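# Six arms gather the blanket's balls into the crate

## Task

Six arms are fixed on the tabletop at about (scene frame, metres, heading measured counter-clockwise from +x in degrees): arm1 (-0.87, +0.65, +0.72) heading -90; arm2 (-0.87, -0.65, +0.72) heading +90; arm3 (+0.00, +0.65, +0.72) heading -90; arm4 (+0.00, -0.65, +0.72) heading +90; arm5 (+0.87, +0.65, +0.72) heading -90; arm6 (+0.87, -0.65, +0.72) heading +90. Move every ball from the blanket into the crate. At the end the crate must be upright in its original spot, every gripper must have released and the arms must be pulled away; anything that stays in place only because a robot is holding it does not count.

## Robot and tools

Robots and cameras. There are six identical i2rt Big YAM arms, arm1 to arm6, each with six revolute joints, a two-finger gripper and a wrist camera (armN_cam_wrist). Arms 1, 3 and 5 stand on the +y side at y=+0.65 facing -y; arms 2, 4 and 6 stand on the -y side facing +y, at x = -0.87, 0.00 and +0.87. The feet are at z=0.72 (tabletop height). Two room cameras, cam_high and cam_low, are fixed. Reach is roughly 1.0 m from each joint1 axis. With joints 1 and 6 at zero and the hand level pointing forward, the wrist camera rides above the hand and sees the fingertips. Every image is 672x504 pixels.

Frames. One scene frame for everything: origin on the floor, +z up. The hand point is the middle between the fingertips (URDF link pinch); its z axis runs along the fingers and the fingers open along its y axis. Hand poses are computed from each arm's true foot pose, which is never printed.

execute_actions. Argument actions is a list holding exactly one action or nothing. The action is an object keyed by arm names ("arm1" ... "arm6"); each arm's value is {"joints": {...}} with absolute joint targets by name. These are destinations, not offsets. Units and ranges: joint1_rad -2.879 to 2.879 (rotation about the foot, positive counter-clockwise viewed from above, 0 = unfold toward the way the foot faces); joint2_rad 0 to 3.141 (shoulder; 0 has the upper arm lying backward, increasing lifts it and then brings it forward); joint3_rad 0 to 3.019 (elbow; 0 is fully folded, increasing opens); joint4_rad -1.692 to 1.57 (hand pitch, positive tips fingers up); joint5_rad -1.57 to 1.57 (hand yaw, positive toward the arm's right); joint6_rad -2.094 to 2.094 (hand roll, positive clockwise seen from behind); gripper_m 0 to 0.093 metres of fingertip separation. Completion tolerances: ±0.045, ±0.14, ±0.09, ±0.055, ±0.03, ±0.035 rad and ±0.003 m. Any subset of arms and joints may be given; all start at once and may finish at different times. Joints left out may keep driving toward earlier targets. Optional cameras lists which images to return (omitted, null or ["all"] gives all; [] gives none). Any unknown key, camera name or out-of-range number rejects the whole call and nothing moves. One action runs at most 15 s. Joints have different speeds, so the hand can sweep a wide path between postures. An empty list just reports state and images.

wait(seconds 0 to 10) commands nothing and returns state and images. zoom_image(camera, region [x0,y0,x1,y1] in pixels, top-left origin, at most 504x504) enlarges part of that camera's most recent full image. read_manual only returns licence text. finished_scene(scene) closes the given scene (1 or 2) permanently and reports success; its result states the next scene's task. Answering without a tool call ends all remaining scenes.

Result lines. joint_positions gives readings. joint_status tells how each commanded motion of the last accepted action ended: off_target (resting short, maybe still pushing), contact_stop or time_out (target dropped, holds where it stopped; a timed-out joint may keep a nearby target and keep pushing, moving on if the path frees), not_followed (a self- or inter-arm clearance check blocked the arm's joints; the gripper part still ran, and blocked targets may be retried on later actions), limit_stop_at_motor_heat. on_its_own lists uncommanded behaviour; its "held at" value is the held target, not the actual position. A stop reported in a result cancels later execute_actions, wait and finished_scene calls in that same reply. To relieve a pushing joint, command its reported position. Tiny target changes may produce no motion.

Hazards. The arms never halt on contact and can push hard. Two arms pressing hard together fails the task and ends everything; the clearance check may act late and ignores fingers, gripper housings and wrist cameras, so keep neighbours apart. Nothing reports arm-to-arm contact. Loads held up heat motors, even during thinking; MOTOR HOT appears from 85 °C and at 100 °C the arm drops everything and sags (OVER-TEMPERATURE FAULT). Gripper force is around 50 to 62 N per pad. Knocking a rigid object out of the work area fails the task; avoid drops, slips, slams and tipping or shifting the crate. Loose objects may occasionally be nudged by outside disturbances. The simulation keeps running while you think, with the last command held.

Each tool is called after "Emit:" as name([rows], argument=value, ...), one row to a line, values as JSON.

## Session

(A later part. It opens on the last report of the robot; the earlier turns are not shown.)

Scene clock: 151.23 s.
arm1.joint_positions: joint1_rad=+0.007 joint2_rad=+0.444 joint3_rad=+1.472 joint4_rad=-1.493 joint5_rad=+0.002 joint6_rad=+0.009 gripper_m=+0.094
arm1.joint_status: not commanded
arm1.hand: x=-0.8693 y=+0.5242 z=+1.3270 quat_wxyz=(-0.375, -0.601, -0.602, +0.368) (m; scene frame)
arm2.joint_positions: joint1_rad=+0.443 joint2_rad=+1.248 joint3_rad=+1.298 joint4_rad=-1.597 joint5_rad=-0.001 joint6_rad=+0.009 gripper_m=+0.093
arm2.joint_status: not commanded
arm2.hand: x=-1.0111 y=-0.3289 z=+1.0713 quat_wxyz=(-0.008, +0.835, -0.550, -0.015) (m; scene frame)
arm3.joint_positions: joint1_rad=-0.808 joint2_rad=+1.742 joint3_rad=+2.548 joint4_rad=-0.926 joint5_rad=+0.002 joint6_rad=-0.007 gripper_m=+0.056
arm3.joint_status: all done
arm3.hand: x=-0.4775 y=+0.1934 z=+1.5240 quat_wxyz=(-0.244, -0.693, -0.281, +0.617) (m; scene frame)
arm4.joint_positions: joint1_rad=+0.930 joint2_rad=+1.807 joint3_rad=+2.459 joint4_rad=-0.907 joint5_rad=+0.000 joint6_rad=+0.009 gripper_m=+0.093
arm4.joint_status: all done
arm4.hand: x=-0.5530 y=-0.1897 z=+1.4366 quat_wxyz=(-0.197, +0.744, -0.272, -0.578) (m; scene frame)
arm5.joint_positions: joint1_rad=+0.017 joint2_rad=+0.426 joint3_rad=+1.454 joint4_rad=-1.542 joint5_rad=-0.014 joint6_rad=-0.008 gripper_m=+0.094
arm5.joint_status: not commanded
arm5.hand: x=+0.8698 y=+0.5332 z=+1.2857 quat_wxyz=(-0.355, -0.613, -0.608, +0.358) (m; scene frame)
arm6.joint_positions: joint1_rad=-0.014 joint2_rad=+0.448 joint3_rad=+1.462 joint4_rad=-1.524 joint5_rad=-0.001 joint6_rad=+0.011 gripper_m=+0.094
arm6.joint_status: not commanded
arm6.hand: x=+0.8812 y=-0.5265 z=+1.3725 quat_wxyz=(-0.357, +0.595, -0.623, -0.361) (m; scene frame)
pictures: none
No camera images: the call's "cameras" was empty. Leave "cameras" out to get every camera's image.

Emit:
execute_actions([
  {"arm4":{"joints":{"joint1_rad":0.127,"joint2_rad":2.32,"joint3_rad":2.125,"joint4_rad":-1.407,"joint6_rad":1.47}},"arm3":{"joints":{"joint2_rad":2.58}}},
], cameras=["arm4_cam_wrist"])

Emit:
execute_actions([
  {"arm3":{"joints":{"gripper_m":0.093}}},
], cameras=["arm4_cam_wrist"])

Scene clock: 154.07 s.
arm1.joint_positions: joint1_rad=+0.007 joint2_rad=+0.444 joint3_rad=+1.472 joint4_rad=-1.493 joint5_rad=+0.002 joint6_rad=+0.009 gripper_m=+0.094
arm1.joint_status: not commanded
arm1.hand: x=-0.8693 y=+0.5242 z=+1.3270 quat_wxyz=(-0.375, -0.601, -0.602, +0.368) (m; scene frame)
arm2.joint_positions: joint1_rad=+0.443 joint2_rad=+1.248 joint3_rad=+1.298 joint4_rad=-1.597 joint5_rad=-0.001 joint6_rad=+0.009 gripper_m=+0.093
arm2.joint_status: not commanded
arm2.hand: x=-1.0111 y=-0.3289 z=+1.0713 quat_wxyz=(-0.008, +0.835, -0.550, -0.015) (m; scene frame)
arm3.joint_positions: joint1_rad=-0.810 joint2_rad=+2.559 joint3_rad=+2.539 joint4_rad=-0.914 joint5_rad=-0.001 joint6_rad=+0.003 gripper_m=+0.056
arm3.joint_status: all done
arm3.hand: x=-0.6532 y=+0.0259 z=+0.8630 quat_wxyz=(-0.118, -0.882, -0.352, +0.291) (m; scene frame)
arm4.joint_positions: joint1_rad=+0.135 joint2_rad=+2.313 joint3_rad=+2.090 joint4_rad=-1.390 joint5_rad=+0.001 joint6_rad=+1.460 gripper_m=+0.093
arm4.joint_status: all done
arm4.hand: x=-0.0637 y=+0.0373 z=+0.8124 quat_wxyz=(+0.003, +0.102, -0.994, +0.026) (m; scene frame)
arm5.joint_positions: joint1_rad=+0.017 joint2_rad=+0.426 joint3_rad=+1.454 joint4_rad=-1.542 joint5_rad=-0.014 joint6_rad=-0.008 gripper_m=+0.094
arm5.joint_status: not commanded
arm5.hand: x=+0.8698 y=+0.5332 z=+1.2857 quat_wxyz=(-0.355, -0.613, -0.608, +0.358) (m; scene frame)
arm6.joint_positions: joint1_rad=-0.014 joint2_rad=+0.448 joint3_rad=+1.462 joint4_rad=-1.524 joint5_rad=-0.001 joint6_rad=+0.011 gripper_m=+0.094
arm6.joint_status: not commanded
arm6.hand: x=+0.8812 y=-0.5265 z=+1.3725 quat_wxyz=(-0.357, +0.595, -0.623, -0.361) (m; scene frame)
pictures: arm4_cam_wrist
Images, in order (width x height): arm4_cam_wrist 672x504.

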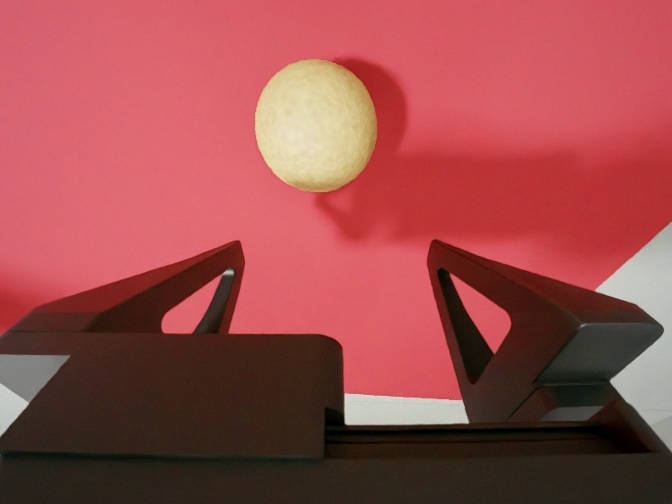

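Scene clock: 154.67 s.
arm1.joint_positions: joint1_rad=+0.007 joint2_rad=+0.444 joint3_rad=+1.472 joint4_rad=-1.493 joint5_rad=+0.002 joint6_rad=+0.009 gripper_m=+0.094
arm1.joint_status: not commanded
arm1.hand: x=-0.8693 y=+0.5242 z=+1.3270 quat_wxyz=(-0.375, -0.601, -0.602, +0.368) (m; scene frame)
arm2.joint_positions: joint1_rad=+0.443 joint2_rad=+1.248 joint3_rad=+1.298 joint4_rad=-1.597 joint5_rad=-0.001 joint6_rad=+0.009 gripper_m=+0.093
arm2.joint_status: not commanded
arm2.hand: x=-1.0111 y=-0.3289 z=+1.0713 quat_wxyz=(-0.008, +0.835, -0.550, -0.015) (m; scene frame)
arm3.joint_positions: joint1_rad=-0.810 joint2_rad=+2.559 joint3_rad=+2.539 joint4_rad=-0.914 joint5_rad=-0.001 joint6_rad=+0.003 gripper_m=+0.093
arm3.joint_status: all done
arm3.hand: x=-0.6532 y=+0.0259 z=+0.8630 quat_wxyz=(-0.118, -0.882, -0.352, +0.291) (m; scene frame)
arm4.joint_positions: joint1_rad=+0.135 joint2_rad=+2.313 joint3_rad=+2.090 joint4_rad=-1.390 joint5_rad=+0.001 joint6_rad=+1.461 gripper_m=+0.093
arm4.joint_status: not commanded
arm4.hand: x=-0.0637 y=+0.0373 z=+0.8124 quat_wxyz=(+0.003, +0.102, -0.994, +0.026) (m; scene frame)
arm5.joint_positions: joint1_rad=+0.017 joint2_rad=+0.426 joint3_rad=+1.454 joint4_rad=-1.542 joint5_rad=-0.014 joint6_rad=-0.008 gripper_m=+0.094
arm5.joint_status: not commanded
arm5.hand: x=+0.8698 y=+0.5332 z=+1.2857 quat_wxyz=(-0.355, -0.613, -0.608, +0.358) (m; scene frame)
arm6.joint_positions: joint1_rad=-0.014 joint2_rad=+0.448 joint3_rad=+1.462 joint4_rad=-1.524 joint5_rad=-0.001 joint6_rad=+0.011 gripper_m=+0.094
arm6.joint_status: not commanded
arm6.hand: x=+0.8812 y=-0.5265 z=+1.3725 quat_wxyz=(-0.357, +0.595, -0.623, -0.361) (m; scene frame)
pictures: arm4_cam_wrist
Images, in order (width x height): arm4_cam_wrist 672x504.

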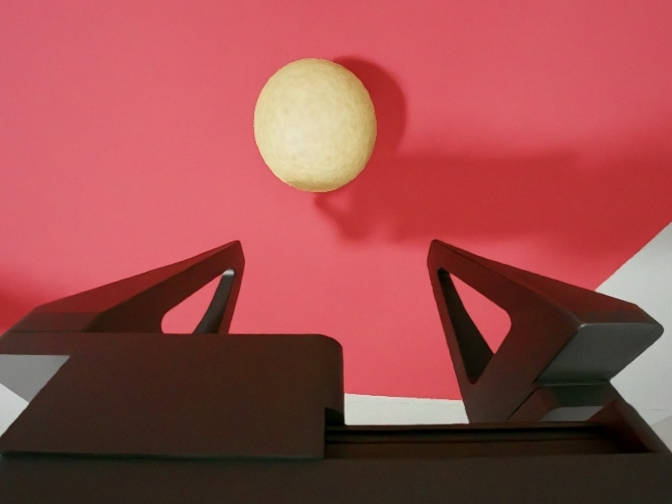

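Emit:
execute_actions([
  {"arm4":{"joints":{"joint1_rad":0.074,"joint2_rad":2.4,"joint3_rad":2.04,"joint4_rad":-1.22}},"arm3":{"joints":{"joint2_rad":1.75}}},
], cameras=["arm4_cam_wrist"])

Scene clock: 157.87 s.
arm1.joint_positions: joint1_rad=+0.007 joint2_rad=+0.444 joint3_rad=+1.472 joint4_rad=-1.493 joint5_rad=+0.002 joint6_rad=+0.009 gripper_m=+0.094
arm1.joint_status: not commanded
arm1.hand: x=-0.8693 y=+0.5242 z=+1.3270 quat_wxyz=(-0.375, -0.601, -0.602, +0.368) (m; scene frame)
arm2.joint_positions: joint1_rad=+0.443 joint2_rad=+1.248 joint3_rad=+1.298 joint4_rad=-1.597 joint5_rad=-0.001 joint6_rad=+0.009 gripper_m=+0.093
arm2.joint_status: not commanded
arm2.hand: x=-1.0111 y=-0.3289 z=+1.0713 quat_wxyz=(-0.008, +0.835, -0.550, -0.015) (m; scene frame)
arm3.joint_positions: joint1_rad=-0.810 joint2_rad=+1.737 joint3_rad=+2.554 joint4_rad=-0.908 joint5_rad=-0.001 joint6_rad=+0.003 gripper_m=+0.093
arm3.joint_status: all done
arm3.hand: x=-0.4750 y=+0.1961 z=+1.5345 quat_wxyz=(-0.252, -0.685, -0.274, +0.626) (m; scene frame)
arm4.joint_positions: joint1_rad=+0.069 joint2_rad=+2.373 joint3_rad=+2.041 joint4_rad=-1.237 joint5_rad=+0.001 joint6_rad=+1.461 gripper_m=+0.093
arm4.joint_status: all done
arm4.hand: x=-0.0190 y=+0.0521 z=+0.7527 quat_wxyz=(+0.003, +0.069, -0.998, +0.005) (m; scene frame)
arm5.joint_positions: joint1_rad=+0.017 joint2_rad=+0.426 joint3_rad=+1.454 joint4_rad=-1.542 joint5_rad=-0.014 joint6_rad=-0.008 gripper_m=+0.094
arm5.joint_status: not commanded
arm5.hand: x=+0.8698 y=+0.5332 z=+1.2857 quat_wxyz=(-0.355, -0.613, -0.608, +0.358) (m; scene frame)
arm6.joint_positions: joint1_rad=-0.014 joint2_rad=+0.448 joint3_rad=+1.462 joint4_rad=-1.524 joint5_rad=-0.001 joint6_rad=+0.011 gripper_m=+0.094
arm6.joint_status: not commanded
arm6.hand: x=+0.8812 y=-0.5265 z=+1.3725 quat_wxyz=(-0.357, +0.595, -0.623, -0.361) (m; scene frame)
pictures: arm4_cam_wrist
Images, in order (width x height): arm4_cam_wrist 672x504.

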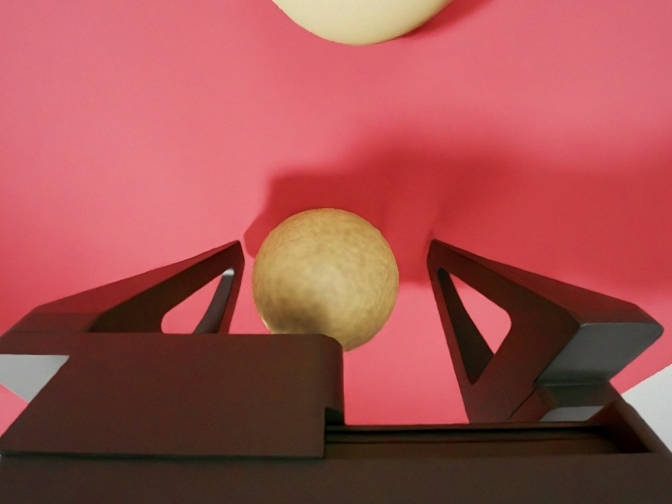

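Emit:
execute_actions([
  {"arm4":{"joints":{"gripper_m":0.045}},"arm3":{"joints":{"joint1_rad":0.662,"joint2_rad":1.5,"joint3_rad":2.2}}},
], cameras=[])

Emit:
execute_actions([
  {"arm4":{"joints":{"joint1_rad":0.939,"joint2_rad":1.8,"joint3_rad":2.47,"joint4_rad":-0.905,"joint6_rad":0}},"arm3":{"joints":{"joint1_rad":0.655,"joint2_rad":2.03,"joint3_rad":1.645,"joint4_rad":-1.21}}},
], cameras=["arm3_cam_wrist"])

Scene clock: 161.33 s.
arm1.joint_positions: joint1_rad=+0.007 joint2_rad=+0.444 joint3_rad=+1.472 joint4_rad=-1.493 joint5_rad=+0.002 joint6_rad=+0.009 gripper_m=+0.094
arm1.joint_status: not commanded
arm1.hand: x=-0.8693 y=+0.5242 z=+1.3270 quat_wxyz=(-0.375, -0.601, -0.602, +0.368) (m; scene frame)
arm2.joint_positions: joint1_rad=+0.443 joint2_rad=+1.248 joint3_rad=+1.298 joint4_rad=-1.597 joint5_rad=-0.001 joint6_rad=+0.009 gripper_m=+0.093
arm2.joint_status: not commanded
arm2.hand: x=-1.0111 y=-0.3289 z=+1.0713 quat_wxyz=(-0.008, +0.835, -0.550, -0.015) (m; scene frame)
arm3.joint_positions: joint1_rad=+0.664 joint2_rad=+1.505 joint3_rad=+2.196 joint4_rad=-0.908 joint5_rad=-0.001 joint6_rad=+0.003 gripper_m=+0.093
arm3.joint_status: all done
arm3.hand: x=+0.3705 y=+0.1791 z=+1.4884 quat_wxyz=(-0.564, -0.341, -0.701, +0.274) (m; scene frame)
arm4.joint_positions: joint1_rad=+0.069 joint2_rad=+2.373 joint3_rad=+2.041 joint4_rad=-1.237 joint5_rad=+0.001 joint6_rad=+1.461 gripper_m=+0.055
arm4.joint_status: gripper_m off_target (ended at +0.055, target +0.045)
arm4.hand: x=-0.0190 y=+0.0523 z=+0.7527 quat_wxyz=(+0.003, +0.069, -0.998, +0.004) (m; scene frame)
arm5.joint_positions: joint1_rad=+0.017 joint2_rad=+0.426 joint3_rad=+1.454 joint4_rad=-1.542 joint5_rad=-0.014 joint6_rad=-0.008 gripper_m=+0.094
arm5.joint_status: not commanded
arm5.hand: x=+0.8698 y=+0.5332 z=+1.2857 quat_wxyz=(-0.355, -0.613, -0.608, +0.358) (m; scene frame)
arm6.joint_positions: joint1_rad=-0.014 joint2_rad=+0.448 joint3_rad=+1.462 joint4_rad=-1.524 joint5_rad=-0.001 joint6_rad=+0.011 gripper_m=+0.094
arm6.joint_status: not commanded
arm6.hand: x=+0.8812 y=-0.5265 z=+1.3725 quat_wxyz=(-0.357, +0.595, -0.623, -0.361) (m; scene frame)
pictures: none
No camera images: the call's "cameras" was empty. Leave "cameras" out to get every camera's image.

Scene clock: 163.43 s.
arm1.joint_positions: joint1_rad=+0.007 joint2_rad=+0.444 joint3_rad=+1.472 joint4_rad=-1.493 joint5_rad=+0.002 joint6_rad=+0.009 gripper_m=+0.094
arm1.joint_status: not commanded
arm1.hand: x=-0.8693 y=+0.5242 z=+1.3270 quat_wxyz=(-0.375, -0.601, -0.602, +0.368) (m; scene frame)
arm2.joint_positions: joint1_rad=+0.443 joint2_rad=+1.248 joint3_rad=+1.298 joint4_rad=-1.597 joint5_rad=-0.001 joint6_rad=+0.009 gripper_m=+0.093
arm2.joint_status: not commanded
arm2.hand: x=-1.0111 y=-0.3289 z=+1.0713 quat_wxyz=(-0.008, +0.835, -0.550, -0.015) (m; scene frame)
arm3.joint_positions: joint1_rad=+0.664 joint2_rad=+2.012 joint3_rad=+1.624 joint4_rad=-1.202 joint5_rad=-0.001 joint6_rad=+0.003 gripper_m=+0.093
arm3.joint_status: all done
arm3.hand: x=+0.3663 y=+0.1828 z=+0.8384 quat_wxyz=(+0.009, -0.439, -0.899, -0.004) (m; scene frame)
arm4.joint_positions: joint1_rad=+0.931 joint2_rad=+1.811 joint3_rad=+2.456 joint4_rad=-0.904 joint5_rad=-0.001 joint6_rad=+0.010 gripper_m=+0.055
arm4.joint_status: all done
arm4.hand: x=-0.5558 y=-0.1894 z=+1.4337 quat_wxyz=(-0.196, +0.745, -0.271, -0.577) (m; scene frame)
arm5.joint_positions: joint1_rad=+0.017 joint2_rad=+0.426 joint3_rad=+1.454 joint4_rad=-1.542 joint5_rad=-0.014 joint6_rad=-0.008 gripper_m=+0.094
arm5.joint_status: not commanded
arm5.hand: x=+0.8698 y=+0.5332 z=+1.2857 quat_wxyz=(-0.355, -0.613, -0.608, +0.358) (m; scene frame)
arm6.joint_positions: joint1_rad=-0.014 joint2_rad=+0.448 joint3_rad=+1.462 joint4_rad=-1.524 joint5_rad=-0.001 joint6_rad=+0.011 gripper_m=+0.094
arm6.joint_status: not commanded
arm6.hand: x=+0.8812 y=-0.5265 z=+1.3725 quat_wxyz=(-0.357, +0.595, -0.623, -0.361) (m; scene frame)
pictures: arm3_cam_wrist
Images, in order (width x height): arm3_cam_wrist 672x504.

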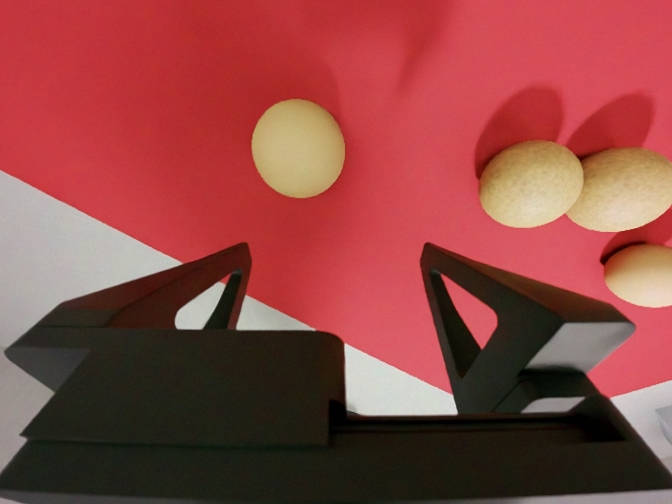

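Emit:
execute_actions([
  {"arm4":{"joints":{"joint2_rad":2.5}},"arm3":{"joints":{"joint1_rad":0.712,"joint2_rad":2.185,"joint3_rad":1.665,"joint4_rad":-1.025}}},
], cameras=["arm3_cam_wrist"])

Scene clock: 165.73 s.
arm1.joint_positions: joint1_rad=+0.007 joint2_rad=+0.444 joint3_rad=+1.472 joint4_rad=-1.493 joint5_rad=+0.002 joint6_rad=+0.009 gripper_m=+0.094
arm1.joint_status: not commanded
arm1.hand: x=-0.8693 y=+0.5242 z=+1.3270 quat_wxyz=(-0.375, -0.601, -0.602, +0.368) (m; scene frame)
arm2.joint_positions: joint1_rad=+0.443 joint2_rad=+1.248 joint3_rad=+1.298 joint4_rad=-1.597 joint5_rad=-0.001 joint6_rad=+0.009 gripper_m=+0.093
arm2.joint_status: not commanded
arm2.hand: x=-1.0111 y=-0.3289 z=+1.0713 quat_wxyz=(-0.008, +0.835, -0.550, -0.015) (m; scene frame)
arm3.joint_positions: joint1_rad=+0.714 joint2_rad=+2.170 joint3_rad=+1.643 joint4_rad=-1.042 joint5_rad=+0.002 joint6_rad=+0.003 gripper_m=+0.093
arm3.joint_status: all done
arm3.hand: x=+0.4074 y=+0.1801 z=+0.7516 quat_wxyz=(+0.000, -0.416, -0.909, +0.002) (m; scene frame)
arm4.joint_positions: joint1_rad=+0.935 joint2_rad=+2.504 joint3_rad=+2.432 joint4_rad=-0.903 joint5_rad=+0.001 joint6_rad=+0.006 gripper_m=+0.054
arm4.joint_status: all done
arm4.hand: x=-0.6891 y=-0.0937 z=+0.8544 quat_wxyz=(-0.091, +0.900, -0.322, -0.278) (m; scene frame)
arm5.joint_positions: joint1_rad=+0.017 joint2_rad=+0.426 joint3_rad=+1.454 joint4_rad=-1.542 joint5_rad=-0.014 joint6_rad=-0.008 gripper_m=+0.094
arm5.joint_status: not commanded
arm5.hand: x=+0.8698 y=+0.5332 z=+1.2857 quat_wxyz=(-0.355, -0.613, -0.608, +0.358) (m; scene frame)
arm6.joint_positions: joint1_rad=-0.014 joint2_rad=+0.448 joint3_rad=+1.462 joint4_rad=-1.524 joint5_rad=-0.001 joint6_rad=+0.011 gripper_m=+0.094
arm6.joint_status: not commanded
arm6.hand: x=+0.8812 y=-0.5265 z=+1.3725 quat_wxyz=(-0.357, +0.595, -0.623, -0.361) (m; scene frame)
pictures: arm3_cam_wrist
Images, in order (width x height): arm3_cam_wrist 672x504.

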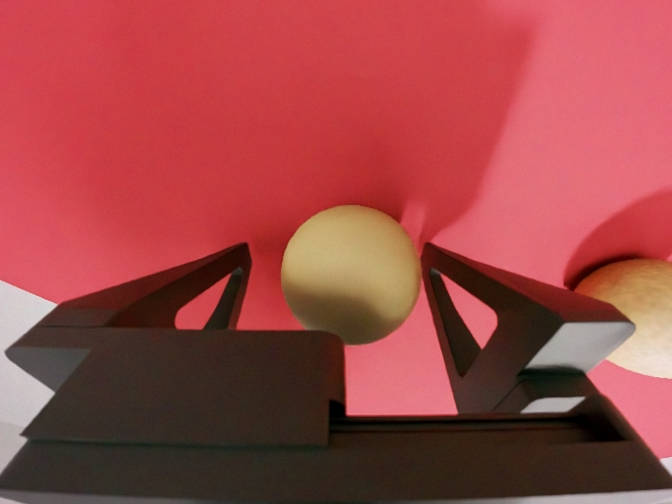

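Emit:
execute_actions([
  {"arm4":{"joints":{"gripper_m":0.093}},"arm3":{"joints":{"gripper_m":0.045}}},
], cameras=[])

Emit:
execute_actions([
  {"arm4":{"joints":{"joint2_rad":1.8}},"arm3":{"joints":{"joint2_rad":1.6,"joint3_rad":2.0,"joint4_rad":-1.3}}},
], cameras=["cam_high"])

Scene clock: 167.50 s.
arm1.joint_positions: joint1_rad=+0.007 joint2_rad=+0.444 joint3_rad=+1.472 joint4_rad=-1.493 joint5_rad=+0.002 joint6_rad=+0.009 gripper_m=+0.094
arm1.joint_status: not commanded
arm1.hand: x=-0.8693 y=+0.5242 z=+1.3270 quat_wxyz=(-0.375, -0.601, -0.602, +0.368) (m; scene frame)
arm2.joint_positions: joint1_rad=+0.443 joint2_rad=+1.248 joint3_rad=+1.298 joint4_rad=-1.597 joint5_rad=-0.001 joint6_rad=+0.009 gripper_m=+0.093
arm2.joint_status: not commanded
arm2.hand: x=-1.0111 y=-0.3289 z=+1.0713 quat_wxyz=(-0.008, +0.835, -0.550, -0.015) (m; scene frame)
arm3.joint_positions: joint1_rad=+0.714 joint2_rad=+2.170 joint3_rad=+1.643 joint4_rad=-1.042 joint5_rad=+0.001 joint6_rad=+0.003 gripper_m=+0.057
arm3.joint_status: gripper_m off_target (ended at +0.057, target +0.045)
arm3.hand: x=+0.4075 y=+0.1802 z=+0.7516 quat_wxyz=(+0.000, -0.416, -0.909, +0.002) (m; scene frame)
arm4.joint_positions: joint1_rad=+0.935 joint2_rad=+2.504 joint3_rad=+2.432 joint4_rad=-0.903 joint5_rad=+0.001 joint6_rad=+0.006 gripper_m=+0.093
arm4.joint_status: all done
arm4.hand: x=-0.6891 y=-0.0937 z=+0.8544 quat_wxyz=(-0.091, +0.900, -0.322, -0.278) (m; scene frame)
arm5.joint_positions: joint1_rad=+0.017 joint2_rad=+0.426 joint3_rad=+1.454 joint4_rad=-1.542 joint5_rad=-0.014 joint6_rad=-0.008 gripper_m=+0.094
arm5.joint_status: not commanded
arm5.hand: x=+0.8698 y=+0.5332 z=+1.2857 quat_wxyz=(-0.355, -0.613, -0.608, +0.358) (m; scene frame)
arm6.joint_positions: joint1_rad=-0.014 joint2_rad=+0.448 joint3_rad=+1.462 joint4_rad=-1.524 joint5_rad=-0.001 joint6_rad=+0.011 gripper_m=+0.094
arm6.joint_status: not commanded
arm6.hand: x=+0.8812 y=-0.5265 z=+1.3725 quat_wxyz=(-0.357, +0.595, -0.623, -0.361) (m; scene frame)
pictures: none
No camera images: the call's "cameras" was empty. Leave "cameras" out to get every camera's image.

Scene clock: 169.53 s.
arm1.joint_positions: joint1_rad=+0.007 joint2_rad=+0.444 joint3_rad=+1.472 joint4_rad=-1.493 joint5_rad=+0.002 joint6_rad=+0.009 gripper_m=+0.094
arm1.joint_status: not commanded
arm1.hand: x=-0.8693 y=+0.5242 z=+1.3270 quat_wxyz=(-0.375, -0.601, -0.602, +0.368) (m; scene frame)
arm2.joint_positions: joint1_rad=+0.443 joint2_rad=+1.248 joint3_rad=+1.298 joint4_rad=-1.597 joint5_rad=-0.001 joint6_rad=+0.009 gripper_m=+0.093
arm2.joint_status: not commanded
arm2.hand: x=-1.0111 y=-0.3289 z=+1.0713 quat_wxyz=(-0.008, +0.835, -0.550, -0.015) (m; scene frame)
arm3.joint_positions: joint1_rad=+0.714 joint2_rad=+1.600 joint3_rad=+1.990 joint4_rad=-1.283 joint5_rad=+0.001 joint6_rad=+0.003 gripper_m=+0.057
arm3.joint_status: all done
arm3.hand: x=+0.3992 y=+0.1909 z=+1.2451 quat_wxyz=(-0.302, -0.392, -0.858, +0.139) (m; scene frame)
arm4.joint_positions: joint1_rad=+0.935 joint2_rad=+1.808 joint3_rad=+2.459 joint4_rad=-0.903 joint5_rad=+0.001 joint6_rad=+0.006 gripper_m=+0.093
arm4.joint_status: all done
arm4.hand: x=-0.5554 y=-0.1920 z=+1.4373 quat_wxyz=(-0.197, +0.744, -0.269, -0.579) (m; scene frame)
arm5.joint_positions: joint1_rad=+0.017 joint2_rad=+0.426 joint3_rad=+1.454 joint4_rad=-1.542 joint5_rad=-0.014 joint6_rad=-0.008 gripper_m=+0.094
arm5.joint_status: not commanded
arm5.hand: x=+0.8698 y=+0.5332 z=+1.2857 quat_wxyz=(-0.355, -0.613, -0.608, +0.358) (m; scene frame)
arm6.joint_positions: joint1_rad=-0.014 joint2_rad=+0.448 joint3_rad=+1.462 joint4_rad=-1.524 joint5_rad=-0.001 joint6_rad=+0.011 gripper_m=+0.094
arm6.joint_status: not commanded
arm6.hand: x=+0.8812 y=-0.5265 z=+1.3725 quat_wxyz=(-0.357, +0.595, -0.623, -0.361) (m; scene frame)
pictures: cam_high
Images, in order (width x height): cam_high 672x504.

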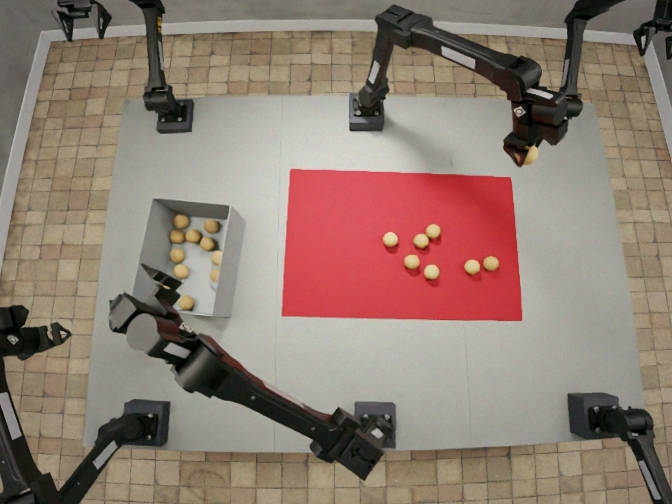

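Emit:
execute_actions([
  {"arm4":{"joints":{"joint1_rad":0.2,"joint2_rad":1.3,"joint3_rad":1.3,"joint4_rad":-1.5}},"arm3":{"joints":{"joint1_rad":-0.818,"joint2_rad":1.5,"joint3_rad":2.0}}},
], cameras=[])

Scene clock: 172.93 s.
arm1.joint_positions: joint1_rad=+0.007 joint2_rad=+0.444 joint3_rad=+1.472 joint4_rad=-1.493 joint5_rad=+0.002 joint6_rad=+0.009 gripper_m=+0.094
arm1.joint_status: not commanded
arm1.hand: x=-0.8693 y=+0.5242 z=+1.3270 quat_wxyz=(-0.375, -0.601, -0.602, +0.368) (m; scene frame)
arm2.joint_positions: joint1_rad=+0.443 joint2_rad=+1.248 joint3_rad=+1.298 joint4_rad=-1.597 joint5_rad=-0.001 joint6_rad=+0.009 gripper_m=+0.093
arm2.joint_status: not commanded
arm2.hand: x=-1.0111 y=-0.3289 z=+1.0713 quat_wxyz=(-0.008, +0.835, -0.550, -0.015) (m; scene frame)
arm3.joint_positions: joint1_rad=-0.821 joint2_rad=+1.509 joint3_rad=+1.990 joint4_rad=-1.283 joint5_rad=+0.001 joint6_rad=+0.003 gripper_m=+0.057
arm3.joint_status: all done
arm3.hand: x=-0.4205 y=+0.2580 z=+1.2983 quat_wxyz=(-0.138, -0.863, -0.339, +0.350) (m; scene frame)
arm4.joint_positions: joint1_rad=+0.209 joint2_rad=+1.304 joint3_rad=+1.299 joint4_rad=-1.486 joint5_rad=+0.003 joint6_rad=+0.006 gripper_m=+0.093
arm4.joint_status: all done
arm4.hand: x=-0.0622 y=-0.2633 z=+1.0488 quat_wxyz=(-0.020, +0.761, -0.648, -0.028) (m; scene frame)
arm5.joint_positions: joint1_rad=+0.017 joint2_rad=+0.426 joint3_rad=+1.454 joint4_rad=-1.542 joint5_rad=-0.014 joint6_rad=-0.008 gripper_m=+0.094
arm5.joint_status: not commanded
arm5.hand: x=+0.8698 y=+0.5332 z=+1.2857 quat_wxyz=(-0.355, -0.613, -0.608, +0.358) (m; scene frame)
arm6.joint_positions: joint1_rad=-0.014 joint2_rad=+0.448 joint3_rad=+1.462 joint4_rad=-1.524 joint5_rad=-0.001 joint6_rad=+0.011 gripper_m=+0.094
arm6.joint_status: not commanded
arm6.hand: x=+0.8812 y=-0.5265 z=+1.3725 quat_wxyz=(-0.357, +0.595, -0.623, -0.361) (m; scene frame)
pictures: none
No camera images: the call's "cameras" was empty. Leave "cameras" out to get every camera's image.

Emit:
execute_actions([
  {"arm4":{"joints":{"joint1_rad":-0.675,"joint2_rad":2.2,"joint3_rad":2.03,"joint4_rad":-0.93,"joint6_rad":0.7}},"arm3":{"joints":{"joint2_rad":1.75,"joint3_rad":2.57,"joint4_rad":-0.906}}},
], cameras=["arm4_cam_wrist"])

Scene clock: 175.57 s.
arm1.joint_positions: joint1_rad=+0.007 joint2_rad=+0.444 joint3_rad=+1.472 joint4_rad=-1.493 joint5_rad=+0.002 joint6_rad=+0.009 gripper_m=+0.094
arm1.joint_status: not commanded
arm1.hand: x=-0.8693 y=+0.5242 z=+1.3270 quat_wxyz=(-0.375, -0.601, -0.602, +0.368) (m; scene frame)
arm2.joint_positions: joint1_rad=+0.443 joint2_rad=+1.248 joint3_rad=+1.298 joint4_rad=-1.597 joint5_rad=-0.001 joint6_rad=+0.009 gripper_m=+0.093
arm2.joint_status: not commanded
arm2.hand: x=-1.0111 y=-0.3289 z=+1.0713 quat_wxyz=(-0.008, +0.835, -0.550, -0.015) (m; scene frame)
arm3.joint_positions: joint1_rad=-0.821 joint2_rad=+1.739 joint3_rad=+2.545 joint4_rad=-0.931 joint5_rad=+0.001 joint6_rad=+0.003 gripper_m=+0.057
arm3.joint_status: all done
arm3.hand: x=-0.4825 y=+0.2000 z=+1.5230 quat_wxyz=(-0.243, -0.698, -0.274, +0.616) (m; scene frame)
arm4.joint_positions: joint1_rad=-0.669 joint2_rad=+2.203 joint3_rad=+1.979 joint4_rad=-0.946 joint5_rad=+0.001 joint6_rad=+0.691 gripper_m=+0.093
arm4.joint_status: all done
arm4.hand: x=+0.5021 y=-0.0666 z=+0.8610 quat_wxyz=(-0.139, +0.083, -0.978, -0.134) (m; scene frame)
arm5.joint_positions: joint1_rad=+0.017 joint2_rad=+0.426 joint3_rad=+1.454 joint4_rad=-1.542 joint5_rad=-0.014 joint6_rad=-0.008 gripper_m=+0.094
arm5.joint_status: not commanded
arm5.hand: x=+0.8698 y=+0.5332 z=+1.2857 quat_wxyz=(-0.355, -0.613, -0.608, +0.358) (m; scene frame)
arm6.joint_positions: joint1_rad=-0.014 joint2_rad=+0.448 joint3_rad=+1.462 joint4_rad=-1.524 joint5_rad=-0.001 joint6_rad=+0.011 gripper_m=+0.094
arm6.joint_status: not commanded
arm6.hand: x=+0.8812 y=-0.5265 z=+1.3725 quat_wxyz=(-0.357, +0.595, -0.623, -0.361) (m; scene frame)
pictures: arm4_cam_wrist
Images, in order (width x height): arm4_cam_wrist 672x504.

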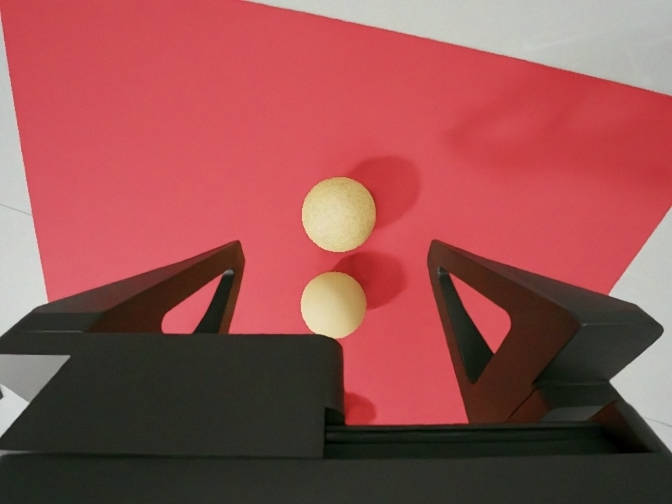

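Emit:
execute_actions([
  {"arm4":{"joints":{"joint1_rad":-0.638,"joint2_rad":2.385,"joint4_rad":-0.75}},"arm3":{"joints":{"joint2_rad":2.58}}},
], cameras=["arm4_cam_wrist"])

Scene clock: 178.30 s.
arm1.joint_positions: joint1_rad=+0.007 joint2_rad=+0.444 joint3_rad=+1.472 joint4_rad=-1.493 joint5_rad=+0.002 joint6_rad=+0.009 gripper_m=+0.094
arm1.joint_status: not commanded
arm1.hand: x=-0.8693 y=+0.5242 z=+1.3270 quat_wxyz=(-0.375, -0.601, -0.602, +0.368) (m; scene frame)
arm2.joint_positions: joint1_rad=+0.443 joint2_rad=+1.248 joint3_rad=+1.298 joint4_rad=-1.597 joint5_rad=-0.001 joint6_rad=+0.009 gripper_m=+0.093
arm2.joint_status: not commanded
arm2.hand: x=-1.0111 y=-0.3289 z=+1.0713 quat_wxyz=(-0.008, +0.835, -0.550, -0.015) (m; scene frame)
arm3.joint_positions: joint1_rad=-0.821 joint2_rad=+2.568 joint3_rad=+2.550 joint4_rad=-0.888 joint5_rad=+0.002 joint6_rad=-0.001 gripper_m=+0.056
arm3.joint_status: all done
arm3.hand: x=-0.6655 y=+0.0289 z=+0.8652 quat_wxyz=(-0.119, -0.879, -0.347, +0.305) (m; scene frame)
arm4.joint_positions: joint1_rad=-0.644 joint2_rad=+2.370 joint3_rad=+2.002 joint4_rad=-0.767 joint5_rad=+0.004 joint6_rad=+0.691 gripper_m=+0.093
arm4.joint_status: all done
arm4.hand: x=+0.5078 y=-0.0309 z=+0.7616 quat_wxyz=(-0.150, +0.095, -0.973, -0.147) (m; scene frame)
arm5.joint_positions: joint1_rad=+0.017 joint2_rad=+0.426 joint3_rad=+1.454 joint4_rad=-1.542 joint5_rad=-0.014 joint6_rad=-0.008 gripper_m=+0.094
arm5.joint_status: not commanded
arm5.hand: x=+0.8698 y=+0.5332 z=+1.2857 quat_wxyz=(-0.355, -0.613, -0.608, +0.358) (m; scene frame)
arm6.joint_positions: joint1_rad=-0.014 joint2_rad=+0.448 joint3_rad=+1.462 joint4_rad=-1.524 joint5_rad=-0.001 joint6_rad=+0.011 gripper_m=+0.094
arm6.joint_status: not commanded
arm6.hand: x=+0.8812 y=-0.5265 z=+1.3725 quat_wxyz=(-0.357, +0.595, -0.623, -0.361) (m; scene frame)
pictures: arm4_cam_wrist
Images, in order (width x height): arm4_cam_wrist 672x504.

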